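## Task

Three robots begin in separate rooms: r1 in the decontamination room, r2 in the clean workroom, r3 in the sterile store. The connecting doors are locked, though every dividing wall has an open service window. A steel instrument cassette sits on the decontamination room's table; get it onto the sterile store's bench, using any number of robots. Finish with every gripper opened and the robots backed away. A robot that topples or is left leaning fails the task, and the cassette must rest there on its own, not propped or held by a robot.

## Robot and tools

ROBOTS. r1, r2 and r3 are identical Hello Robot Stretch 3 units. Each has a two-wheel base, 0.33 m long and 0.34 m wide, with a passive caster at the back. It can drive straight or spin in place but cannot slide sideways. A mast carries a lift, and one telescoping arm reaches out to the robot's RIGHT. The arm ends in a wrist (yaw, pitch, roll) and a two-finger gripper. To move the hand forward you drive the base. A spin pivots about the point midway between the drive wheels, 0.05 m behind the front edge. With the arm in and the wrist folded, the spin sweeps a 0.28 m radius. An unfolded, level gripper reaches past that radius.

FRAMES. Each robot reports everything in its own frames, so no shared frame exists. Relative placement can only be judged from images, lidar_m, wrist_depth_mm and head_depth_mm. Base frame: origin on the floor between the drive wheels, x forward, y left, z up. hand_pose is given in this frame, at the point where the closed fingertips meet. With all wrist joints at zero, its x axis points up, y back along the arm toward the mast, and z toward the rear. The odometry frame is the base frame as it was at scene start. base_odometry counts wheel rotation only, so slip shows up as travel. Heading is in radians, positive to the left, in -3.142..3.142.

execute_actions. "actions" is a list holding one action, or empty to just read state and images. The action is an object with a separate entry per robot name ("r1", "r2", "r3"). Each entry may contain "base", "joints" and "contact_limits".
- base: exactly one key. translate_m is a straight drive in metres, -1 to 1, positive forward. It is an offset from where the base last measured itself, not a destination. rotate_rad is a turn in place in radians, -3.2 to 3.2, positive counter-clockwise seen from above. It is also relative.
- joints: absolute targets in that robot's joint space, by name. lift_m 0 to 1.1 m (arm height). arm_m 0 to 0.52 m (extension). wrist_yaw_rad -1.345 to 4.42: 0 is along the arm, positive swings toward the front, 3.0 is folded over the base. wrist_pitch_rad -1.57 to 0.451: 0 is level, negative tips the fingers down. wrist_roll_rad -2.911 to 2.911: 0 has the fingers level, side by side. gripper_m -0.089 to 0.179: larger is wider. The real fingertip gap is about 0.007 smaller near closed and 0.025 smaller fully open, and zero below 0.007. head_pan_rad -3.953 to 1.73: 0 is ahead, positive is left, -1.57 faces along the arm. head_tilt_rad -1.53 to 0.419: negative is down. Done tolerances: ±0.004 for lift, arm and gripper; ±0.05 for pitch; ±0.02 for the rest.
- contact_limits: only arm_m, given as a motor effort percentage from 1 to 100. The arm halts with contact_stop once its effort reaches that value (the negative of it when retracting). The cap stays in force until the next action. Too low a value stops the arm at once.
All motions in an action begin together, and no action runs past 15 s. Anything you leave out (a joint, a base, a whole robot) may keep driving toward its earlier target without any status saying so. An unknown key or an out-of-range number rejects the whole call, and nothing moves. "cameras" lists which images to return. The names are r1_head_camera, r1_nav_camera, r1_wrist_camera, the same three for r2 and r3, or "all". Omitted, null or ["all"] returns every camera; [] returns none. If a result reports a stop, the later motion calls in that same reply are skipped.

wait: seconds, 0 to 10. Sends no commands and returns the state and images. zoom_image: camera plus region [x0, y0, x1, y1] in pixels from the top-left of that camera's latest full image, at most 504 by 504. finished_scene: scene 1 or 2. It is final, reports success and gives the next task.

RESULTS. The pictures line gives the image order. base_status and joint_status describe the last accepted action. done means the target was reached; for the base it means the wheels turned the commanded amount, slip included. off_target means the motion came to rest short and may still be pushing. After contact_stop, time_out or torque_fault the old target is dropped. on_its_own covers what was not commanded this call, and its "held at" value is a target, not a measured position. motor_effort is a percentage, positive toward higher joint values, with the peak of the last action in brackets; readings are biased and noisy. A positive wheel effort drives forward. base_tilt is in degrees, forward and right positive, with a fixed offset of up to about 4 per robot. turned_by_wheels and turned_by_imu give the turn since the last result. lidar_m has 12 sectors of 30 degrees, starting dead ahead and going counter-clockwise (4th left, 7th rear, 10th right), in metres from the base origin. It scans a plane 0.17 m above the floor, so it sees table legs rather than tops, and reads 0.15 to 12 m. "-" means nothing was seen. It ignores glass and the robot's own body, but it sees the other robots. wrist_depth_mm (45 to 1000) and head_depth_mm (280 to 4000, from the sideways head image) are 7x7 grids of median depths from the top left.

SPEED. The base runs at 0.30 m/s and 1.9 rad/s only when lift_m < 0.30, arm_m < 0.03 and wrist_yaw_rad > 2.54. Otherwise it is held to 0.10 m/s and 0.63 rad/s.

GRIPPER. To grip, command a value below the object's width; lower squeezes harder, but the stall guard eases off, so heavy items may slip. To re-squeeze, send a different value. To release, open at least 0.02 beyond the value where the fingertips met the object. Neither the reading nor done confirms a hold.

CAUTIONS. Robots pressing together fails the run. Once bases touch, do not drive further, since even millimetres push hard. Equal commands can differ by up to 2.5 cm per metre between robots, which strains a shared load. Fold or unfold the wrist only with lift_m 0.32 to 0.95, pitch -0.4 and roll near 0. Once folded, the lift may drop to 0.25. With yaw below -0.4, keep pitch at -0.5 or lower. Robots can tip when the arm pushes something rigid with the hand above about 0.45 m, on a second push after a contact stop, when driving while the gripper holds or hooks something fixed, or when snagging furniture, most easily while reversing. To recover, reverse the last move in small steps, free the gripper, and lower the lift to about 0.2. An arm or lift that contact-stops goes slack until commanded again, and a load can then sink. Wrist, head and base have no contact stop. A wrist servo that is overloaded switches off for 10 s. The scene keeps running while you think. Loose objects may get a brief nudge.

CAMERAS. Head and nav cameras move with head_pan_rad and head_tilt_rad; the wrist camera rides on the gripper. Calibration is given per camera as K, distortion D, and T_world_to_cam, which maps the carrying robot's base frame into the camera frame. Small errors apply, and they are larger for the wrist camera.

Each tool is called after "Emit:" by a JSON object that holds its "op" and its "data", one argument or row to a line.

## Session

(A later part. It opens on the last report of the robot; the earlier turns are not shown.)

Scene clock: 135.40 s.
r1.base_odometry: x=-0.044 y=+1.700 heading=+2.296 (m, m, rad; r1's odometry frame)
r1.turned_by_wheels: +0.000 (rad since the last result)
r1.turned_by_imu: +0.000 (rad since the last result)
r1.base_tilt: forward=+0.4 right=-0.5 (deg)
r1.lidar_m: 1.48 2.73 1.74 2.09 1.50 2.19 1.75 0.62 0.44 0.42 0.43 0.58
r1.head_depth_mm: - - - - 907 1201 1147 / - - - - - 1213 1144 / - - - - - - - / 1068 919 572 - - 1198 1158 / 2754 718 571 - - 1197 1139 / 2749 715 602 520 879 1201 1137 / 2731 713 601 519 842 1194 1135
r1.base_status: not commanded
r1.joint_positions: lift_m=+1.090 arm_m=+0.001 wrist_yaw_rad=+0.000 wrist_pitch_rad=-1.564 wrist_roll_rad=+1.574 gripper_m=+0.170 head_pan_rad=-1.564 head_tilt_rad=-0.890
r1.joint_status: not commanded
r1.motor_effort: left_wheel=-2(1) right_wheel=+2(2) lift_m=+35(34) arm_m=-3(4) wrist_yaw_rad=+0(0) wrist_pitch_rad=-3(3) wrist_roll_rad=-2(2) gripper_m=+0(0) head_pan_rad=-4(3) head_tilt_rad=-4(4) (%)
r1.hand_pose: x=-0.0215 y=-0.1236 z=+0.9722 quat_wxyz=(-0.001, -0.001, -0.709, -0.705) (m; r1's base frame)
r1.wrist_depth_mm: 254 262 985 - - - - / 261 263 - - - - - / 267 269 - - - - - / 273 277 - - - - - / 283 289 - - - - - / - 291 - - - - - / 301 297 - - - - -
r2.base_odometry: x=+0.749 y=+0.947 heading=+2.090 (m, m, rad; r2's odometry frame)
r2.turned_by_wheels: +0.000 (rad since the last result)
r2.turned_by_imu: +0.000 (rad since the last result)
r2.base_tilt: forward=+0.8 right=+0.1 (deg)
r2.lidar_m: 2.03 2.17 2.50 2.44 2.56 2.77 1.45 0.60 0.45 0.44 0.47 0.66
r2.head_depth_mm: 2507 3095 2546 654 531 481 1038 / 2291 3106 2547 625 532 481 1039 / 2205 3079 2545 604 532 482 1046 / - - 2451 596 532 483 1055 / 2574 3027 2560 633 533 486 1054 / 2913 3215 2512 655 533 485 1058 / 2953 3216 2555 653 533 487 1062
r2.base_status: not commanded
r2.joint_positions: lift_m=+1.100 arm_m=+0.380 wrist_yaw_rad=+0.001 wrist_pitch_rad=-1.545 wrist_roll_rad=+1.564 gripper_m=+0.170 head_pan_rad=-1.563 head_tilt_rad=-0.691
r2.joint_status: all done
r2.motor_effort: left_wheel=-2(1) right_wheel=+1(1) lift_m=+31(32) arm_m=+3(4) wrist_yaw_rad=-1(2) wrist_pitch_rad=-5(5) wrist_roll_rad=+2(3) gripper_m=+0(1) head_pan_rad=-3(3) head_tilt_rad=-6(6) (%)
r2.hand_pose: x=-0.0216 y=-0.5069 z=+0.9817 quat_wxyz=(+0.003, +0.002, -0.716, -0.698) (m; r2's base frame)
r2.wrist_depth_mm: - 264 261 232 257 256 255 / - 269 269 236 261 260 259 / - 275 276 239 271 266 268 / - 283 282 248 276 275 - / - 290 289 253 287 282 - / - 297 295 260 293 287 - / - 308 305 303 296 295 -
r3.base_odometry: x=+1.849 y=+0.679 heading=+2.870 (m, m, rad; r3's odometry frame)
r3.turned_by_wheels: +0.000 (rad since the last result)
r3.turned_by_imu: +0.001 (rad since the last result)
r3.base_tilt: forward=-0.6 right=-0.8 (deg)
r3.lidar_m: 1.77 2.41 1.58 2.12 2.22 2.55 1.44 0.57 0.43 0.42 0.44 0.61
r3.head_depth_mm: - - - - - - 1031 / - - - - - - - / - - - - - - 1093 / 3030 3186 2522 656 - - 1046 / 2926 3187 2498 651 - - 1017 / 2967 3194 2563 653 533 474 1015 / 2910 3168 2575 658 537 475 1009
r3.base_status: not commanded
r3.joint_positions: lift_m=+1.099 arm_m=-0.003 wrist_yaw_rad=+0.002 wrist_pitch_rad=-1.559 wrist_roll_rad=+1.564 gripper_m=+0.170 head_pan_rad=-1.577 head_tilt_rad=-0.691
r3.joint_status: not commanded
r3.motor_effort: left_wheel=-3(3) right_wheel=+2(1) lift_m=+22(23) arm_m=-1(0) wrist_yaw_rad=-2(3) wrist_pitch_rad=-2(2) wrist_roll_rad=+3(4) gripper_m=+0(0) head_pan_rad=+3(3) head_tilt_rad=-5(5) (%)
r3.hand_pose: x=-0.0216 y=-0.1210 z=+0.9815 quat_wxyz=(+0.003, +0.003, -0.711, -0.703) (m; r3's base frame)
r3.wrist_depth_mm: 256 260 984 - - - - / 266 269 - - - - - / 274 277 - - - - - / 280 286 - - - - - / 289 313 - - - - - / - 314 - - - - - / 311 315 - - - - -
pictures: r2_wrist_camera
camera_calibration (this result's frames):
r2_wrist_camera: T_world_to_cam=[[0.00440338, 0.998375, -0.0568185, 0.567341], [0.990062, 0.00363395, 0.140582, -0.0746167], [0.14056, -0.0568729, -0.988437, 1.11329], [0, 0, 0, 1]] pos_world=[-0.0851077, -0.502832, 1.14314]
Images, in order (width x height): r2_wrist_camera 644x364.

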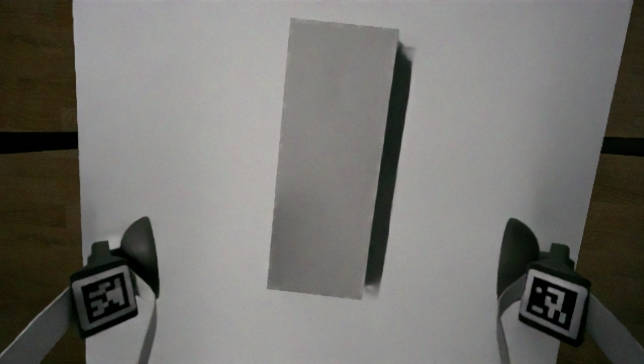

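Emit:
{"op": "execute_actions", "data": {
  "actions": [
    {"r2":{"base":{"translate_m":-0.045},"joints":{"lift_m":1.01,"wrist_roll_rad":1.65}}}
  ],
  "cameras": []
}}

Emit:
{"op": "execute_actions", "data": {
  "actions": [
    {"r2":{"joints":{"gripper_m":0.04}}}
  ],
  "cameras": []
}}

Emit:
{"op": "execute_actions", "data": {
  "actions": [
    {"r2":{"joints":{"lift_m":1.1}}}
  ],
  "cameras": []
}}

Emit:
{"op": "execute_actions", "data": {
  "actions": [
    {"r2":{"base":{"translate_m":-0.1},"joints":{"arm_m":0,"wrist_roll_rad":1.57}}}
  ],
  "cameras": []
}}

Emit:
{"op": "execute_actions", "data": {
  "actions": [
    {"r2":{"base":{"rotate_rad":1.57}}}
  ],
  "cameras": ["r2_head_camera"]
}}

Emit:
{"op": "execute_actions", "data": {
  "actions": [
    {"r2":{"base":{"translate_m":1.0}}}
  ],
  "cameras": []
}}

Emit:
{"op": "execute_actions", "data": {
  "actions": [
    {"r2":{"base":{"translate_m":1.0}}}
  ],
  "cameras": []
}}

Emit:
{"op": "execute_actions", "data": {
  "actions": [
    {"r2":{"base":{"rotate_rad":1.57}}}
  ],
  "cameras": ["r2_nav_camera","r3_nav_camera"]
}}

Scene clock: 144.37 s.
r1.base_odometry: x=-0.044 y=+1.700 heading=+2.296 (m, m, rad; r1's odometry frame)
r1.turned_by_wheels: +0.000 (rad since the last result)
r1.turned_by_imu: +0.000 (rad since the last result)
r1.base_tilt: forward=+0.3 right=-0.6 (deg)
r1.lidar_m: 1.48 2.73 1.74 2.09 1.50 2.19 1.76 0.61 0.44 0.42 0.43 0.58
r1.head_depth_mm: - - - - 908 1199 1146 / - - - - - 1219 1144 / - - - - - - - / 403 448 572 - - 1199 1160 / 966 718 572 - - 1196 1138 / 2736 715 603 521 882 1199 1138 / 2736 713 601 519 840 1199 1133
r1.base_status: not commanded
r1.joint_positions: lift_m=+1.090 arm_m=+0.001 wrist_yaw_rad=+0.000 wrist_pitch_rad=-1.564 wrist_roll_rad=+1.574 gripper_m=+0.170 head_pan_rad=-1.564 head_tilt_rad=-0.890
r1.joint_status: not commanded
r1.motor_effort: left_wheel=-1(2) right_wheel=+2(2) lift_m=+34(34) arm_m=-4(4) wrist_yaw_rad=+0(0) wrist_pitch_rad=-3(3) wrist_roll_rad=-2(2) gripper_m=+0(0) head_pan_rad=-3(4) head_tilt_rad=-4(4) (%)
r1.hand_pose: x=-0.0215 y=-0.1236 z=+0.9722 quat_wxyz=(-0.001, -0.001, -0.709, -0.705) (m; r1's base frame)
r1.wrist_depth_mm: 253 263 979 - - - - / 259 264 - - - - - / 268 268 - - - - - / 274 275 - - - - - / 279 292 - - - - - / - 291 - - - - - / 296 295 - - - - -
r2.base_odometry: x=+0.771 y=+0.908 heading=+2.090 (m, m, rad; r2's odometry frame)
r2.turned_by_wheels: +0.000 (rad since the last result)
r2.turned_by_imu: +0.000 (rad since the last result)
r2.base_tilt: forward=+0.9 right=+0.0 (deg)
r2.lidar_m: 2.08 2.22 2.50 2.44 2.56 2.74 1.45 0.59 0.45 0.44 0.46 0.66
r2.head_depth_mm: 2792 - 2528 653 531 481 1032 / - 3183 2489 652 531 481 1035 / - 3105 2452 606 532 481 1041 / 797 - 780 605 531 481 1044 / 2200 3094 2534 605 532 481 1046 / 2870 3238 2560 655 533 482 1051 / 2921 3231 2557 654 533 483 1053
r2.base_status: done
r2.joint_positions: lift_m=+1.010 arm_m=+0.380 wrist_yaw_rad=+0.001 wrist_pitch_rad=-1.545 wrist_roll_rad=+1.643 gripper_m=+0.170 head_pan_rad=-1.563 head_tilt_rad=-0.691
r2.joint_status: all done
r2.motor_effort: left_wheel=-1(6) right_wheel=+1(1) lift_m=+22(20) arm_m=+3(3) wrist_yaw_rad=+0(1) wrist_pitch_rad=-5(5) wrist_roll_rad=+3(1) gripper_m=+0(0) head_pan_rad=-3(3) head_tilt_rad=-5(6) (%)
r2.hand_pose: x=-0.0215 y=-0.5069 z=+0.8922 quat_wxyz=(-0.025, -0.025, -0.715, -0.698) (m; r2's base frame)
r2.wrist_depth_mm: 179 178 176 174 174 172 171 / 183 183 179 148 175 175 175 / 188 186 184 150 178 179 178 / 193 191 188 155 184 186 181 / 198 196 194 160 189 188 187 / 203 202 198 163 194 195 190 / 209 207 205 167 198 198 200
r3.base_odometry: x=+1.849 y=+0.679 heading=+2.870 (m, m, rad; r3's odometry frame)
r3.turned_by_wheels: +0.000 (rad since the last result)
r3.turned_by_imu: +0.001 (rad since the last result)
r3.base_tilt: forward=-0.4 right=-0.8 (deg)
r3.lidar_m: 1.77 2.40 1.58 2.12 2.22 2.55 1.44 0.57 0.43 0.42 0.43 0.61
r3.head_depth_mm: - - - - - - 1028 / - - - - - - - / - - - - - - 1094 / 2987 3221 2514 659 - - 1044 / 2967 3180 2547 650 - - 1016 / 2977 3245 2570 656 536 472 1009 / 2934 3241 2595 659 536 475 1011
r3.base_status: not commanded
r3.joint_positions: lift_m=+1.099 arm_m=-0.003 wrist_yaw_rad=+0.002 wrist_pitch_rad=-1.559 wrist_roll_rad=+1.564 gripper_m=+0.170 head_pan_rad=-1.577 head_tilt_rad=-0.691
r3.joint_status: not commanded
r3.motor_effort: left_wheel=-4(3) right_wheel=+2(2) lift_m=+23(23) arm_m=+0(1) wrist_yaw_rad=-2(1) wrist_pitch_rad=-3(3) wrist_roll_rad=+4(4) gripper_m=-1(0) head_pan_rad=+2(2) head_tilt_rad=-5(6) (%)
r3.hand_pose: x=-0.0216 y=-0.1210 z=+0.9815 quat_wxyz=(+0.003, +0.003, -0.711, -0.703) (m; r3's base frame)
r3.wrist_depth_mm: 258 262 988 - - - - / 266 269 - - - - - / 275 277 - - - - - / 283 284 - - - - - / 291 313 - - - - - / - 314 - - - - - / 311 314 - - - - -
pictures: none
No camera images: the call's "cameras" was empty. Leave "cameras" out to get every camera's image.

Scene clock: 146.17 s.
r1.base_odometry: x=-0.044 y=+1.700 heading=+2.296 (m, m, rad; r1's odometry frame)
r1.turned_by_wheels: +0.000 (rad since the last result)
r1.turned_by_imu: +0.000 (rad since the last result)
r1.base_tilt: forward=+0.4 right=-0.5 (deg)
r1.lidar_m: 1.49 2.73 1.74 2.09 1.50 2.19 1.76 0.62 0.44 0.42 0.43 0.58
r1.head_depth_mm: - - - - 907 1204 1146 / - - - - - 1213 1141 / - - - - - - - / 404 462 565 - - 1204 1159 / 964 719 571 - - 1199 1141 / 2747 715 602 521 885 1198 1137 / 2710 713 602 519 843 1196 1134
r1.base_status: not commanded
r1.joint_positions: lift_m=+1.090 arm_m=+0.001 wrist_yaw_rad=+0.000 wrist_pitch_rad=-1.564 wrist_roll_rad=+1.574 gripper_m=+0.170 head_pan_rad=-1.564 head_tilt_rad=-0.890
r1.joint_status: not commanded
r1.motor_effort: left_wheel=-2(2) right_wheel=+2(2) lift_m=+35(35) arm_m=-4(4) wrist_yaw_rad=+0(0) wrist_pitch_rad=-2(3) wrist_roll_rad=-2(2) gripper_m=+0(0) head_pan_rad=-3(3) head_tilt_rad=-4(4) (%)
r1.hand_pose: x=-0.0215 y=-0.1236 z=+0.9722 quat_wxyz=(-0.001, -0.001, -0.709, -0.705) (m; r1's base frame)
r1.wrist_depth_mm: 254 261 - - - - - / 260 263 - - - - - / 265 270 - - - - - / 274 276 - - - - - / 281 290 - - - - - / - 290 - - - - - / 298 300 - - - - -
r2.base_odometry: x=+0.771 y=+0.908 heading=+2.090 (m, m, rad; r2's odometry frame)
r2.turned_by_wheels: +0.000 (rad since the last result)
r2.turned_by_imu: +0.000 (rad since the last result)
r2.base_tilt: forward=+0.8 right=+0.0 (deg)
r2.lidar_m: 2.08 2.23 2.50 2.44 2.57 2.73 1.44 0.60 0.45 0.44 0.46 0.66
r2.head_depth_mm: 2786 - 2572 652 533 481 1029 / - 3177 2487 653 531 481 1035 / - 3059 2454 607 533 482 1036 / 792 - 779 606 533 482 1045 / 2207 3101 2531 605 533 482 1049 / 2877 3226 2552 654 533 482 1055 / 2914 3240 2571 654 533 482 1054
r2.base_status: not commanded
r2.joint_positions: lift_m=+1.010 arm_m=+0.380 wrist_yaw_rad=+0.001 wrist_pitch_rad=-1.545 wrist_roll_rad=+1.647 gripper_m=+0.041 head_pan_rad=-1.563 head_tilt_rad=-0.691
r2.joint_status: all done
r2.motor_effort: left_wheel=-1(2) right_wheel=+1(1) lift_m=+22(21) arm_m=+3(3) wrist_yaw_rad=+0(0) wrist_pitch_rad=-5(5) wrist_roll_rad=+1(3) gripper_m=-14(92) head_pan_rad=-3(3) head_tilt_rad=-5(6) (%)
r2.hand_pose: x=-0.0215 y=-0.5069 z=+0.8922 quat_wxyz=(-0.027, -0.027, -0.715, -0.698) (m; r2's base frame)
r2.wrist_depth_mm: 179 177 177 174 173 172 170 / 184 180 180 148 176 175 175 / 188 187 183 151 180 180 178 / 192 192 189 155 183 185 182 / 198 195 192 159 158 187 187 / 203 202 164 164 163 193 192 / 209 207 204 167 200 199 196
r3.base_odometry: x=+1.849 y=+0.679 heading=+2.870 (m, m, rad; r3's odometry frame)
r3.turned_by_wheels: +0.000 (rad since the last result)
r3.turned_by_imu: +0.000 (rad since the last result)
r3.base_tilt: forward=-0.3 right=-0.7 (deg)
r3.lidar_m: 1.77 2.41 1.59 2.12 2.22 2.56 1.44 0.57 0.43 0.42 0.43 0.61
r3.head_depth_mm: - - - - - - 1028 / - - - - - - - / - - - - - - 1093 / 3063 3183 2510 660 - - 1048 / 2971 3208 2540 651 - - 1016 / 2972 3237 2576 656 536 473 1010 / 2971 3246 2564 659 539 474 1015
r3.base_status: not commanded
r3.joint_positions: lift_m=+1.099 arm_m=-0.003 wrist_yaw_rad=+0.002 wrist_pitch_rad=-1.559 wrist_roll_rad=+1.564 gripper_m=+0.170 head_pan_rad=-1.577 head_tilt_rad=-0.691
r3.joint_status: not commanded
r3.motor_effort: left_wheel=-3(3) right_wheel=+2(2) lift_m=+22(23) arm_m=-1(0) wrist_yaw_rad=-2(2) wrist_pitch_rad=-3(3) wrist_roll_rad=+4(3) gripper_m=+0(1) head_pan_rad=+2(3) head_tilt_rad=-6(5) (%)
r3.hand_pose: x=-0.0216 y=-0.1210 z=+0.9815 quat_wxyz=(+0.003, +0.003, -0.711, -0.703) (m; r3's base frame)
r3.wrist_depth_mm: 257 260 975 - - - - / 264 271 - - - - - / 273 275 - - - - - / 283 287 - - - - - / 289 312 - - - - - / - 312 - - - - - / 312 314 - - - - -
pictures: none
No camera images: the call's "cameras" was empty. Leave "cameras" out to get every camera's image.

Scene clock: 147.83 s.
r1.base_odometry: x=-0.044 y=+1.700 heading=+2.296 (m, m, rad; r1's odometry frame)
r1.turned_by_wheels: +0.000 (rad since the last result)
r1.turned_by_imu: +0.000 (rad since the last result)
r1.base_tilt: forward=+0.3 right=-0.4 (deg)
r1.lidar_m: 1.48 2.73 1.74 2.09 1.51 2.19 1.76 0.62 0.44 0.42 0.43 0.58
r1.head_depth_mm: - - - - 911 1207 1147 / - - - - - 1216 1146 / - - - - - - - / 398 502 571 - - 1197 1160 / 2634 718 572 - - 1199 1139 / 2715 717 603 520 882 1201 1135 / 2727 713 600 519 842 1193 1134
r1.base_status: not commanded
r1.joint_positions: lift_m=+1.090 arm_m=+0.001 wrist_yaw_rad=+0.000 wrist_pitch_rad=-1.564 wrist_roll_rad=+1.574 gripper_m=+0.170 head_pan_rad=-1.564 head_tilt_rad=-0.890
r1.joint_status: not commanded
r1.motor_effort: left_wheel=-2(2) right_wheel=+2(2) lift_m=+34(34) arm_m=-4(3) wrist_yaw_rad=+0(0) wrist_pitch_rad=-2(3) wrist_roll_rad=-2(2) gripper_m=+0(1) head_pan_rad=-4(3) head_tilt_rad=-4(4) (%)
r1.hand_pose: x=-0.0215 y=-0.1236 z=+0.9722 quat_wxyz=(-0.001, -0.001, -0.709, -0.705) (m; r1's base frame)
r1.wrist_depth_mm: 254 263 981 - - - - / 258 264 - - - - - / 266 267 - - - - - / 276 275 - - - - - / 282 290 - - - - - / - 295 - - - - - / 299 298 - - - - -
r2.base_odometry: x=+0.771 y=+0.908 heading=+2.090 (m, m, rad; r2's odometry frame)
r2.turned_by_wheels: +0.000 (rad since the last result)
r2.turned_by_imu: +0.000 (rad since the last result)
r2.base_tilt: forward=+0.8 right=+0.0 (deg)
r2.lidar_m: 2.08 2.22 2.50 2.44 2.56 2.73 1.44 0.59 0.45 0.44 0.46 0.66
r2.head_depth_mm: 2500 3132 2549 653 532 481 1030 / 2282 3146 2554 654 532 481 1036 / 2298 3125 2554 605 532 482 1041 / - - 1195 604 533 482 1047 / 2313 3015 2563 606 532 481 1052 / 2836 3255 2556 655 533 481 1052 / 2921 3230 2575 654 533 483 1054
r2.base_status: not commanded
r2.joint_positions: lift_m=+1.100 arm_m=+0.380 wrist_yaw_rad=+0.001 wrist_pitch_rad=-1.545 wrist_roll_rad=+1.647 gripper_m=+0.040 head_pan_rad=-1.563 head_tilt_rad=-0.691
r2.joint_status: all done
r2.motor_effort: left_wheel=-2(2) right_wheel=+1(1) lift_m=+32(32) arm_m=+3(3) wrist_yaw_rad=+0(1) wrist_pitch_rad=-4(5) wrist_roll_rad=+1(1) gripper_m=-1(14) head_pan_rad=-3(3) head_tilt_rad=-6(6) (%)
r2.hand_pose: x=-0.0215 y=-0.5069 z=+0.9817 quat_wxyz=(-0.027, -0.027, -0.715, -0.698) (m; r2's base frame)
r2.wrist_depth_mm: - 267 260 258 258 256 255 / - 271 266 264 263 261 260 / - 276 276 240 271 266 269 / - 282 280 246 275 274 - / - 293 289 252 281 282 - / - 300 295 259 289 286 - / - 309 306 268 301 297 -
r3.base_odometry: x=+1.849 y=+0.679 heading=+2.870 (m, m, rad; r3's odometry frame)
r3.turned_by_wheels: +0.000 (rad since the last result)
r3.turned_by_imu: +0.000 (rad since the last result)
r3.base_tilt: forward=-0.5 right=-0.6 (deg)
r3.lidar_m: 1.76 2.40 1.59 2.11 2.22 2.56 1.44 0.57 0.43 0.41 0.43 0.61
r3.head_depth_mm: - - - - - - 1035 / - - - - - - - / - - - - - - 1096 / 3054 3181 2484 658 - - 1044 / 2979 3235 2560 651 - - 1018 / 2949 3226 2530 654 534 473 1013 / 2941 3238 2573 661 537 474 1010
r3.base_status: not commanded
r3.joint_positions: lift_m=+1.099 arm_m=-0.003 wrist_yaw_rad=+0.002 wrist_pitch_rad=-1.559 wrist_roll_rad=+1.564 gripper_m=+0.170 head_pan_rad=-1.577 head_tilt_rad=-0.691
r3.joint_status: not commanded
r3.motor_effort: left_wheel=-3(3) right_wheel=+2(2) lift_m=+23(23) arm_m=+0(1) wrist_yaw_rad=-2(2) wrist_pitch_rad=-3(3) wrist_roll_rad=+4(3) gripper_m=-1(1) head_pan_rad=+3(3) head_tilt_rad=-5(5) (%)
r3.hand_pose: x=-0.0216 y=-0.1210 z=+0.9815 quat_wxyz=(+0.003, +0.003, -0.711, -0.703) (m; r3's base frame)
r3.wrist_depth_mm: 261 260 951 - - - - / 265 268 - - - - - / 275 276 - - - - - / 284 285 - - - - - / 291 316 - - - - - / - 314 - - - - - / 313 311 - - - - -
pictures: none
No camera images: the call's "cameras" was empty. Leave "cameras" out to get every camera's image.

Scene clock: 151.83 s.
r1.base_odometry: x=-0.044 y=+1.700 heading=+2.296 (m, m, rad; r1's odometry frame)
r1.turned_by_wheels: +0.000 (rad since the last result)
r1.turned_by_imu: +0.000 (rad since the last result)
r1.base_tilt: forward=+0.4 right=-0.5 (deg)
r1.lidar_m: 1.48 2.73 1.74 2.09 1.51 2.19 1.76 0.61 0.44 0.42 0.43 0.58
r1.head_depth_mm: - - - - 908 1207 1149 / - - - - - 1213 1147 / - - - - - - - / 2770 1505 571 - - 1202 1156 / 2735 719 572 - - 1195 1137 / 2479 716 603 521 884 1198 1142 / 2716 713 600 519 840 1197 1138
r1.base_status: not commanded
r1.joint_positions: lift_m=+1.090 arm_m=+0.001 wrist_yaw_rad=+0.000 wrist_pitch_rad=-1.564 wrist_roll_rad=+1.574 gripper_m=+0.170 head_pan_rad=-1.564 head_tilt_rad=-0.890
r1.joint_status: not commanded
r1.motor_effort: left_wheel=-1(2) right_wheel=+2(2) lift_m=+35(35) arm_m=-3(3) wrist_yaw_rad=+0(0) wrist_pitch_rad=-3(3) wrist_roll_rad=-2(2) gripper_m=+0(0) head_pan_rad=-3(3) head_tilt_rad=-4(4) (%)
r1.hand_pose: x=-0.0215 y=-0.1236 z=+0.9722 quat_wxyz=(-0.001, -0.001, -0.709, -0.705) (m; r1's base frame)
r1.wrist_depth_mm: 254 262 954 - - - - / 259 264 - - - - - / 265 266 - - - - - / 274 279 - - - - - / 281 287 - - - - - / - 291 - - - - - / 299 297 - - - - -
r2.base_odometry: x=+0.821 y=+0.821 heading=+2.089 (m, m, rad; r2's odometry frame)
r2.turned_by_wheels: +0.000 (rad since the last result)
r2.turned_by_imu: +0.001 (rad since the last result)
r2.base_tilt: forward=+0.7 right=-0.1 (deg)
r2.lidar_m: 1.93 2.34 2.50 2.44 2.57 2.64 1.43 0.59 0.44 0.43 0.46 0.65
r2.head_depth_mm: - - - - - 822 1016 / - - - - - - - / - - - - - - - / 2537 3107 2566 605 - - 1084 / 704 1088 1212 606 - - 1074 / 2196 3157 2556 607 533 482 1041 / 2911 3198 2550 627 533 482 1044
r2.base_status: done
r2.joint_positions: lift_m=+1.100 arm_m=+0.000 wrist_yaw_rad=+0.001 wrist_pitch_rad=-1.546 wrist_roll_rad=+1.575 gripper_m=+0.040 head_pan_rad=-1.563 head_tilt_rad=-0.691
r2.joint_status: all done
r2.motor_effort: left_wheel=-1(5) right_wheel=+0(3) lift_m=+31(31) arm_m=-3(4) wrist_yaw_rad=-1(0) wrist_pitch_rad=-4(4) wrist_roll_rad=-1(3) gripper_m=+0(1) head_pan_rad=-3(3) head_tilt_rad=-6(5) (%)
r2.hand_pose: x=-0.0216 y=-0.1273 z=+0.9817 quat_wxyz=(-0.001, -0.002, -0.716, -0.698) (m; r2's base frame)
r2.wrist_depth_mm: 268 268 945 - - - - / 275 275 959 - - - - / 279 282 - - - - - / 287 288 - - - - - / 295 294 954 - - - - / 306 303 858 - - - - / 313 311 - - - - -
r3.base_odometry: x=+1.849 y=+0.679 heading=+2.870 (m, m, rad; r3's odometry frame)
r3.turned_by_wheels: +0.000 (rad since the last result)
r3.turned_by_imu: +0.001 (rad since the last result)
r3.base_tilt: forward=-0.4 right=-0.7 (deg)
r3.lidar_m: 1.77 2.41 1.59 2.12 2.22 2.55 1.44 0.57 0.43 0.42 0.44 0.61
r3.head_depth_mm: - - - - - - 1033 / - - - - - - - / - - - - - - 1094 / 2993 3107 2520 658 - - 1041 / 2973 3224 2553 653 - - 1014 / 2935 3202 2563 654 534 472 1015 / 2979 3239 2576 659 537 474 1014
r3.base_status: not commanded
r3.joint_positions: lift_m=+1.099 arm_m=-0.003 wrist_yaw_rad=+0.002 wrist_pitch_rad=-1.559 wrist_roll_rad=+1.564 gripper_m=+0.170 head_pan_rad=-1.577 head_tilt_rad=-0.691
r3.joint_status: not commanded
r3.motor_effort: left_wheel=-3(4) right_wheel=+2(2) lift_m=+23(23) arm_m=-1(0) wrist_yaw_rad=-2(3) wrist_pitch_rad=-3(3) wrist_roll_rad=+4(4) gripper_m=-1(0) head_pan_rad=+2(3) head_tilt_rad=-5(5) (%)
r3.hand_pose: x=-0.0216 y=-0.1210 z=+0.9815 quat_wxyz=(+0.003, +0.003, -0.711, -0.703) (m; r3's base frame)
r3.wrist_depth_mm: 258 262 954 - - - - / 264 269 - - - - - / 275 278 - - - - - / 283 285 - - - - - / 291 313 - - - - - / - 311 - - - - - / 309 316 - - - - -
pictures: none
No camera images: the call's "cameras" was empty. Leave "cameras" out to get every camera's image.

Scene clock: 155.27 s.
r1.base_odometry: x=-0.044 y=+1.700 heading=+2.296 (m, m, rad; r1's odometry frame)
r1.turned_by_wheels: +0.000 (rad since the last result)
r1.turned_by_imu: +0.000 (rad since the last result)
r1.base_tilt: forward=+0.4 right=-0.5 (deg)
r1.lidar_m: 1.48 2.72 1.74 2.10 1.51 2.19 1.76 0.62 0.44 0.42 0.43 0.58
r1.head_depth_mm: - - - - 910 1208 1143 / - - - - - 1212 1143 / - - - - - - - / 2740 1502 571 - - 1196 1156 / 2747 719 571 - - 1198 1140 / 2724 715 601 520 881 1200 1137 / 871 714 600 519 842 1200 1132
r1.base_status: not commanded
r1.joint_positions: lift_m=+1.090 arm_m=+0.001 wrist_yaw_rad=+0.000 wrist_pitch_rad=-1.564 wrist_roll_rad=+1.574 gripper_m=+0.170 head_pan_rad=-1.564 head_tilt_rad=-0.890
r1.joint_status: not commanded
r1.motor_effort: left_wheel=-2(2) right_wheel=+2(2) lift_m=+34(34) arm_m=-4(4) wrist_yaw_rad=+0(0) wrist_pitch_rad=-3(3) wrist_roll_rad=-2(2) gripper_m=+1(0) head_pan_rad=-3(3) head_tilt_rad=-3(4) (%)
r1.hand_pose: x=-0.0215 y=-0.1236 z=+0.9722 quat_wxyz=(-0.001, -0.001, -0.709, -0.705) (m; r1's base frame)
r1.wrist_depth_mm: 253 263 - - - - - / 259 267 - - - - - / 267 267 - - - - - / 274 277 - - - - - / 282 286 - - - - - / - 292 - - - - - / 300 299 - - - - -
r2.base_odometry: x=+0.821 y=+0.821 heading=-2.624 (m, m, rad; r2's odometry frame)
r2.turned_by_wheels: +1.570 (rad since the last result)
r2.turned_by_imu: +1.594 (rad since the last result)
r2.base_tilt: forward=+0.7 right=+0.2 (deg)
r2.lidar_m: 2.44 2.59 2.63 1.38 0.58 0.44 0.43 0.46 0.66 2.18 2.33 2.50
r2.head_depth_mm: - - - - - 1256 1174 / - - - - - - - / - - - - - - - / 1896 2091 2343 1977 - - 1141 / 1897 2125 2349 1979 - - 1149 / 1889 2110 2345 1980 1600 1360 1175 / 1904 2154 2360 1967 1603 1355 1177
r2.base_status: done
r2.joint_positions: lift_m=+1.100 arm_m=+0.000 wrist_yaw_rad=+0.001 wrist_pitch_rad=-1.546 wrist_roll_rad=+1.575 gripper_m=+0.040 head_pan_rad=-1.563 head_tilt_rad=-0.691
r2.joint_status: not commanded
r2.motor_effort: left_wheel=-2(6) right_wheel=+1(4) lift_m=+32(32) arm_m=-3(3) wrist_yaw_rad=-1(1) wrist_pitch_rad=-4(4) wrist_roll_rad=-2(2) gripper_m=+1(0) head_pan_rad=-3(3) head_tilt_rad=-6(5) (%)
r2.hand_pose: x=-0.0216 y=-0.1273 z=+0.9817 quat_wxyz=(-0.001, -0.002, -0.716, -0.698) (m; r2's base frame)
r2.wrist_depth_mm: - - - - - 989 997 / - - - - - - - / - - - - - - - / - - - - - - - / - - - - - - - / - - - - - - - / - - - - - - -
r3.base_odometry: x=+1.849 y=+0.679 heading=+2.870 (m, m, rad; r3's odometry frame)
r3.turned_by_wheels: +0.000 (rad since the last result)
r3.turned_by_imu: +0.000 (rad since the last result)
r3.base_tilt: forward=-0.4 right=-0.7 (deg)
r3.lidar_m: 1.77 2.41 1.59 2.12 2.23 2.55 1.44 0.57 0.43 0.41 0.43 0.61
r3.head_depth_mm: - - - - - - 1032 / - - - - - - - / - - - - - - 1095 / 3053 3097 2489 656 - - 1047 / 2956 3210 2538 654 - - 1015 / 2972 3204 2538 655 533 474 1011 / 2889 3308 2597 657 538 475 1012
r3.base_status: not commanded
r3.joint_positions: lift_m=+1.099 arm_m=-0.003 wrist_yaw_rad=+0.002 wrist_pitch_rad=-1.559 wrist_roll_rad=+1.564 gripper_m=+0.170 head_pan_rad=-1.577 head_tilt_rad=-0.691
r3.joint_status: not commanded
r3.motor_effort: left_wheel=-3(4) right_wheel=+2(3) lift_m=+22(23) arm_m=-1(1) wrist_yaw_rad=-3(2) wrist_pitch_rad=-2(2) wrist_roll_rad=+4(4) gripper_m=+0(0) head_pan_rad=+2(2) head_tilt_rad=-6(6) (%)
r3.hand_pose: x=-0.0216 y=-0.1210 z=+0.9815 quat_wxyz=(+0.003, +0.003, -0.711, -0.703) (m; r3's base frame)
r3.wrist_depth_mm: 258 262 986 - - - - / 264 269 - - - - - / 273 277 - - - - - / 282 286 - - - - - / 286 311 - - - - - / - 313 - - - - - / 310 317 - - - - -
pictures: r2_head_camera (sideways: a quarter turn clockwise sets it upright)
camera_calibration (this result's frames):
r2_head_camera: T_world_to_cam=[[0.0449144, 0.63654, -0.769935, 1.01994], [0.998133, -0.0605316, 0.00818219, -0.0200864], [-0.0413971, -0.768865, -0.63807, 0.787802], [0, 0, 0, 1]] pos_world=[0.00685148, -0.0447368, 1.28813]
Images, in order (width x height): r2_head_camera 896x504.

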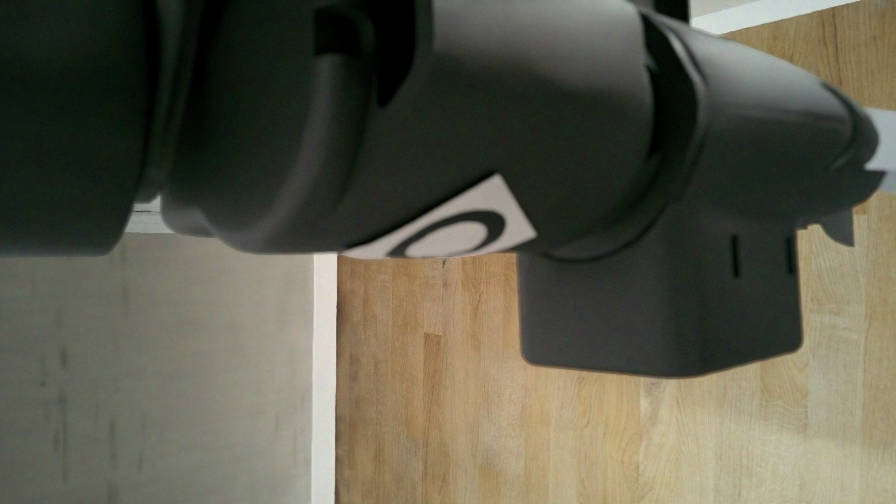

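Scene clock: 166.67 s.
r1.base_odometry: x=-0.044 y=+1.700 heading=+2.296 (m, m, rad; r1's odometry frame)
r1.turned_by_wheels: +0.000 (rad since the last result)
r1.turned_by_imu: +0.001 (rad since the last result)
r1.base_tilt: forward=+0.3 right=-0.5 (deg)
r1.lidar_m: 1.48 2.73 1.74 2.09 1.51 2.18 1.76 0.62 0.44 0.42 0.43 0.58
r1.head_depth_mm: - - - - 908 1205 1151 / - - - - - 1214 1150 / - - - - - - - / 2756 1360 573 - - 1202 1159 / 2755 719 572 - - 1196 1141 / 2652 718 602 520 886 1197 1139 / 2732 714 601 519 841 1193 1134
r1.base_status: not commanded
r1.joint_positions: lift_m=+1.090 arm_m=+0.001 wrist_yaw_rad=+0.000 wrist_pitch_rad=-1.564 wrist_roll_rad=+1.574 gripper_m=+0.170 head_pan_rad=-1.564 head_tilt_rad=-0.890
r1.joint_status: not commanded
r1.motor_effort: left_wheel=-2(1) right_wheel=+2(2) lift_m=+34(34) arm_m=-4(4) wrist_yaw_rad=+0(1) wrist_pitch_rad=-3(3) wrist_roll_rad=-2(2) gripper_m=-1(0) head_pan_rad=-3(3) head_tilt_rad=-4(3) (%)
r1.hand_pose: x=-0.0215 y=-0.1236 z=+0.9722 quat_wxyz=(-0.001, -0.001, -0.709, -0.705) (m; r1's base frame)
r1.wrist_depth_mm: 254 260 980 - - - - / 261 262 - - - - - / 269 270 - - - - - / 273 276 - - - - - / 279 288 - - - - - / - 293 - - - - - / 297 299 - - - - -
r2.base_odometry: x=-0.048 y=+0.326 heading=-2.624 (m, m, rad; r2's odometry frame)
r2.turned_by_wheels: +0.000 (rad since the last result)
r2.turned_by_imu: +0.000 (rad since the last result)
r2.base_tilt: forward=+0.7 right=+0.1 (deg)
r2.lidar_m: 1.44 1.53 2.18 2.51 1.92 1.47 1.44 1.52 2.14 2.27 1.90 1.47
r2.head_depth_mm: - - - - - 1301 1172 / - - - - - - - / - - - - - - - / 1936 2138 2388 1959 - - 1141 / 1967 2180 2396 1975 - - 1152 / 1962 2196 2407 1985 1603 1359 1173 / 1960 2220 2414 1976 1614 1365 1175
r2.base_status: done
r2.joint_positions: lift_m=+1.100 arm_m=+0.000 wrist_yaw_rad=+0.001 wrist_pitch_rad=-1.546 wrist_roll_rad=+1.575 gripper_m=+0.040 head_pan_rad=-1.563 head_tilt_rad=-0.691
r2.joint_status: not commanded
r2.motor_effort: left_wheel=-2(3) right_wheel=+1(4) lift_m=+32(32) arm_m=-3(3) wrist_yaw_rad=-1(0) wrist_pitch_rad=-4(4) wrist_roll_rad=-1(1) gripper_m=+1(0) head_pan_rad=-3(3) head_tilt_rad=-6(6) (%)
r2.hand_pose: x=-0.0216 y=-0.1273 z=+0.9817 quat_wxyz=(-0.001, -0.002, -0.716, -0.698) (m; r2's base frame)
r2.wrist_depth_mm: - - - - - - - / - - - - - - - / - - - - - - - / - - - - - - - / - - - - - - - / - - - - - - - / - - - - - - -
r3.base_odometry: x=+1.849 y=+0.679 heading=+2.870 (m, m, rad; r3's odometry frame)
r3.turned_by_wheels: +0.000 (rad since the last result)
r3.turned_by_imu: +0.001 (rad since the last result)
r3.base_tilt: forward=-0.5 right=-0.6 (deg)
r3.lidar_m: 1.77 2.41 1.58 2.11 2.23 2.55 1.44 0.57 0.43 0.42 0.44 0.61
r3.head_depth_mm: - - - - - - 1031 / - - - - - - - / - - - - - - 1097 / 3048 3271 2202 658 - - 1047 / 2942 3229 2523 651 - - 1016 / 2982 3214 2545 654 535 472 1011 / 2980 3227 2573 661 537 475 1009
r3.base_status: not commanded
r3.joint_positions: lift_m=+1.099 arm_m=-0.003 wrist_yaw_rad=+0.002 wrist_pitch_rad=-1.559 wrist_roll_rad=+1.564 gripper_m=+0.170 head_pan_rad=-1.577 head_tilt_rad=-0.691
r3.joint_status: not commanded
r3.motor_effort: left_wheel=-3(3) right_wheel=+1(2) lift_m=+23(23) arm_m=-1(1) wrist_yaw_rad=-2(3) wrist_pitch_rad=-3(3) wrist_roll_rad=+4(3) gripper_m=+0(0) head_pan_rad=+3(3) head_tilt_rad=-5(5) (%)
r3.hand_pose: x=-0.0216 y=-0.1210 z=+0.9815 quat_wxyz=(+0.003, +0.003, -0.711, -0.703) (m; r3's base frame)
r3.wrist_depth_mm: 261 262 958 - - - - / 265 270 - - - - - / 272 277 - - - - - / 282 287 - - - - - / 290 315 - - - - - / - 313 - - - - - / 309 317 - - - - -
pictures: none
No camera images: the call's "cameras" was empty. Leave "cameras" out to get every camera's image.

Scene clock: 178.07 s.
r1.base_odometry: x=-0.044 y=+1.700 heading=+2.296 (m, m, rad; r1's odometry frame)
r1.turned_by_wheels: +0.000 (rad since the last result)
r1.turned_by_imu: +0.001 (rad since the last result)
r1.base_tilt: forward=+0.3 right=-0.5 (deg)
r1.lidar_m: 1.48 2.73 1.74 2.09 1.51 2.19 1.75 0.62 0.44 0.42 0.43 0.58
r1.head_depth_mm: - - - - 909 1205 1147 / - - - - - 1213 1144 / - - - - - - - / 2670 1503 572 - - 1200 1160 / 2601 718 570 - - 1201 1141 / 2738 717 602 520 884 1197 1140 / 2720 713 601 519 841 1197 1133
r1.base_status: not commanded
r1.joint_positions: lift_m=+1.090 arm_m=+0.001 wrist_yaw_rad=+0.000 wrist_pitch_rad=-1.564 wrist_roll_rad=+1.574 gripper_m=+0.170 head_pan_rad=-1.564 head_tilt_rad=-0.890
r1.joint_status: not commanded
r1.motor_effort: left_wheel=-1(1) right_wheel=+2(2) lift_m=+35(35) arm_m=-3(4) wrist_yaw_rad=-1(1) wrist_pitch_rad=-3(3) wrist_roll_rad=-2(2) gripper_m=-1(1) head_pan_rad=-3(3) head_tilt_rad=-4(3) (%)
r1.hand_pose: x=-0.0215 y=-0.1236 z=+0.9722 quat_wxyz=(-0.001, -0.001, -0.709, -0.705) (m; r1's base frame)
r1.wrist_depth_mm: 251 261 - - - - - / 261 263 - - - - - / 267 269 - - - - - / 277 276 - - - - - / 282 289 - - - - - / - 291 - - - - - / 300 298 - - - - -
r2.base_odometry: x=-0.917 y=-0.168 heading=-2.624 (m, m, rad; r2's odometry frame)
r2.turned_by_wheels: +0.000 (rad since the last result)
r2.turned_by_imu: +0.000 (rad since the last result)
r2.base_tilt: forward=+0.7 right=+0.0 (deg)
r2.lidar_m: 0.43 0.46 0.65 2.21 2.58 2.50 2.44 2.58 2.39 1.32 0.58 0.44
r2.head_depth_mm: - - - - - 1308 1176 / - - - - - - - / - - - - - - - / 1985 2198 2476 1961 - - 1136 / 1987 2259 2422 1973 - - 1151 / 1642 1659 1675 1683 1565 1362 1173 / 1143 1137 1207 1210 1218 1236 1134
r2.base_status: done
r2.joint_positions: lift_m=+1.100 arm_m=+0.000 wrist_yaw_rad=+0.001 wrist_pitch_rad=-1.546 wrist_roll_rad=+1.575 gripper_m=+0.040 head_pan_rad=-1.563 head_tilt_rad=-0.691
r2.joint_status: not commanded
r2.motor_effort: left_wheel=-1(3) right_wheel=+1(3) lift_m=+32(33) arm_m=-3(3) wrist_yaw_rad=-1(0) wrist_pitch_rad=-4(4) wrist_roll_rad=-2(1) gripper_m=+0(0) head_pan_rad=-3(3) head_tilt_rad=-6(6) (%)
r2.hand_pose: x=-0.0216 y=-0.1273 z=+0.9817 quat_wxyz=(-0.001, -0.002, -0.716, -0.698) (m; r2's base frame)
r2.wrist_depth_mm: - - - - - - - / - - - - - - - / - - - - - - - / - - - - - - - / - - - - - - - / 966 - - - - - - / 748 781 794 822 848 918 921
r3.base_odometry: x=+1.849 y=+0.679 heading=+2.870 (m, m, rad; r3's odometry frame)
r3.turned_by_wheels: +0.000 (rad since the last result)
r3.turned_by_imu: +0.001 (rad since the last result)
r3.base_tilt: forward=-0.4 right=-0.6 (deg)
r3.lidar_m: 1.77 2.41 1.59 2.12 2.22 2.55 1.44 0.57 0.43 0.42 0.43 0.61
r3.head_depth_mm: - - - - - - 1029 / - - - - - - - / - - - - - - 1096 / 2996 3203 2517 656 - - 1039 / 2868 3209 2551 651 - - 1012 / 2969 3152 2563 655 534 472 1012 / 2923 3203 2578 661 538 476 1010
r3.base_status: not commanded
r3.joint_positions: lift_m=+1.099 arm_m=-0.003 wrist_yaw_rad=+0.002 wrist_pitch_rad=-1.559 wrist_roll_rad=+1.564 gripper_m=+0.170 head_pan_rad=-1.577 head_tilt_rad=-0.691
r3.joint_status: not commanded
r3.motor_effort: left_wheel=-4(3) right_wheel=+2(1) lift_m=+22(23) arm_m=-1(1) wrist_yaw_rad=-1(1) wrist_pitch_rad=-2(3) wrist_roll_rad=+4(4) gripper_m=+0(0) head_pan_rad=+2(3) head_tilt_rad=-6(5) (%)
r3.hand_pose: x=-0.0216 y=-0.1210 z=+0.9815 quat_wxyz=(+0.003, +0.003, -0.711, -0.703) (m; r3's base frame)
r3.wrist_depth_mm: 256 260 973 - - - - / 266 267 - - - - - / 275 276 - - - - - / 284 284 - - - - - / 288 316 - - - - - / - 313 - - - - - / 310 317 - - - - -
pictures: none
No camera images: the call's "cameras" was empty. Leave "cameras" out to get every camera's image.

Scene clock: 181.50 s.
r1.base_odometry: x=-0.044 y=+1.700 heading=+2.296 (m, m, rad; r1's odometry frame)
r1.turned_by_wheels: +0.000 (rad since the last result)
r1.turned_by_imu: +0.000 (rad since the last result)
r1.base_tilt: forward=+0.3 right=-0.5 (deg)
r1.lidar_m: 1.48 2.72 1.74 2.09 1.51 2.18 1.76 0.62 0.44 0.42 0.43 0.58
r1.head_depth_mm: - - - - 908 1203 1146 / - - - - - 1213 1147 / - - - - - - - / 2663 1507 573 - - 1200 1162 / 2646 720 572 - - 1199 1144 / 2727 716 602 521 881 1201 1139 / 2727 714 601 519 841 1196 1135
r1.base_status: not commanded
r1.joint_positions: lift_m=+1.090 arm_m=+0.001 wrist_yaw_rad=+0.000 wrist_pitch_rad=-1.564 wrist_roll_rad=+1.574 gripper_m=+0.170 head_pan_rad=-1.564 head_tilt_rad=-0.890
r1.joint_status: not commanded
r1.motor_effort: left_wheel=-2(2) right_wheel=+2(2) lift_m=+34(34) arm_m=-3(4) wrist_yaw_rad=+1(0) wrist_pitch_rad=-3(3) wrist_roll_rad=-2(2) gripper_m=+0(1) head_pan_rad=-3(3) head_tilt_rad=-4(4) (%)
r1.hand_pose: x=-0.0215 y=-0.1236 z=+0.9722 quat_wxyz=(-0.001, -0.001, -0.709, -0.705) (m; r1's base frame)
r1.wrist_depth_mm: 255 263 996 - - - - / 262 266 - - - - - / 267 266 - - - - - / 273 277 - - - - - / 280 293 - - - - - / - 291 - - - - - / 298 301 - - - - -
r2.base_odometry: x=-0.917 y=-0.168 heading=-1.054 (m, m, rad; r2's odometry frame)
r2.turned_by_wheels: +1.570 (rad since the last result)
r2.turned_by_imu: +1.594 (rad since the last result)
r2.base_tilt: forward=+0.9 right=+0.1 (deg)
r2.lidar_m: 2.30 2.59 2.48 2.44 2.59 2.38 1.25 0.58 0.44 0.43 0.46 0.67
r2.head_depth_mm: - - - - - 809 1001 / - - - - - - - / - - - - - - - / 2184 3082 2539 654 - - 1093 / 2533 3100 2536 653 - - 1074 / 2441 3113 2547 655 532 482 1055 / 2891 3238 2573 655 533 481 1062
r2.base_status: done
r2.joint_positions: lift_m=+1.100 arm_m=+0.000 wrist_yaw_rad=+0.001 wrist_pitch_rad=-1.546 wrist_roll_rad=+1.575 gripper_m=+0.040 head_pan_rad=-1.563 head_tilt_rad=-0.691
r2.joint_status: not commanded
r2.motor_effort: left_wheel=-2(6) right_wheel=+1(3) lift_m=+32(32) arm_m=-3(3) wrist_yaw_rad=-1(0) wrist_pitch_rad=-4(4) wrist_roll_rad=-2(1) gripper_m=+0(1) head_pan_rad=-3(2) head_tilt_rad=-5(6) (%)
r2.hand_pose: x=-0.0216 y=-0.1273 z=+0.9817 quat_wxyz=(-0.001, -0.002, -0.716, -0.698) (m; r2's base frame)
r2.wrist_depth_mm: 268 270 903 - - - - / 277 274 961 - - - - / 282 278 964 - - - - / 286 288 - - - - - / 295 296 960 - - - - / 304 301 910 - - - - / 313 310 - - - - -
r3.base_odometry: x=+1.849 y=+0.679 heading=+2.870 (m, m, rad; r3's odometry frame)
r3.turned_by_wheels: +0.000 (rad since the last result)
r3.turned_by_imu: +0.000 (rad since the last result)
r3.base_tilt: forward=-0.4 right=-0.7 (deg)
r3.lidar_m: 1.78 2.39 1.59 2.12 2.22 2.54 1.44 0.57 0.43 0.42 0.44 0.61
r3.head_depth_mm: - - - - - - 1030 / - - - - - - - / - - - - - - 1102 / 872 3012 1193 659 - - 1042 / 2933 3241 2518 653 - - 1015 / 2950 3211 2558 656 534 474 1013 / 2972 3174 2571 656 537 474 1009
r3.base_status: not commanded
r3.joint_positions: lift_m=+1.099 arm_m=-0.003 wrist_yaw_rad=+0.002 wrist_pitch_rad=-1.559 wrist_roll_rad=+1.564 gripper_m=+0.170 head_pan_rad=-1.577 head_tilt_rad=-0.691
r3.joint_status: not commanded
r3.motor_effort: left_wheel=-3(4) right_wheel=+1(2) lift_m=+23(23) arm_m=-1(0) wrist_yaw_rad=-2(3) wrist_pitch_rad=-3(3) wrist_roll_rad=+4(4) gripper_m=-1(1) head_pan_rad=+3(2) head_tilt_rad=-6(6) (%)
r3.hand_pose: x=-0.0216 y=-0.1210 z=+0.9815 quat_wxyz=(+0.003, +0.003, -0.711, -0.703) (m; r3's base frame)
r3.wrist_depth_mm: 257 260 973 - - - - / 265 270 - - - - - / 275 280 - - - - - / 282 284 - - - - - / 292 313 - - - - - / - 316 - - - - - / 310 316 - - - - -
pictures: r2_nav_camera (sideways: a quarter turn counterclockwise sets it upright), r3_nav_camera (sideways: a quarter turn counterclockwise sets it upright)
camera_calibration (this result's frames):
r2_nav_camera: T_world_to_cam=[[-0.0310454, -0.595572, 0.802702, -0.996175], [-0.999511, 0.0214418, -0.0227482, 0.0869856], [-0.00366313, -0.803015, -0.595947, 0.736671], [0, 0, 0, 1]] pos_world=[0.058715, -0.00360191, 1.24063]
r3_nav_camera: T_world_to_cam=[[0.00383027, -0.639401, 0.768863, -0.95849], [-0.999978, 0.00173027, 0.00642055, 0.0497277], [-0.00543565, -0.768871, -0.639381, 0.789898], [0, 0, 0, 1]] pos_world=[0.0576915, -0.00561659, 1.24167]
Images, in order (width x height): r2_nav_camera 672x504, r3_nav_camera 672x504.

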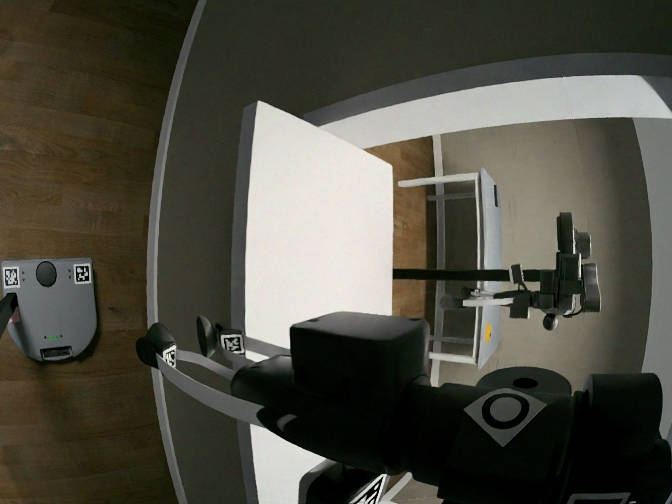

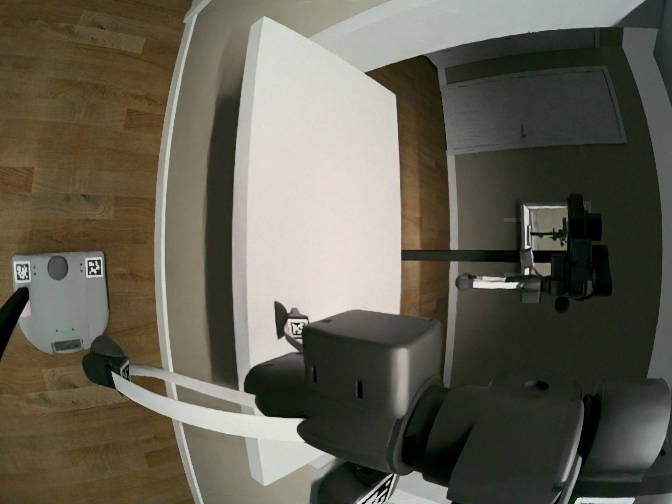

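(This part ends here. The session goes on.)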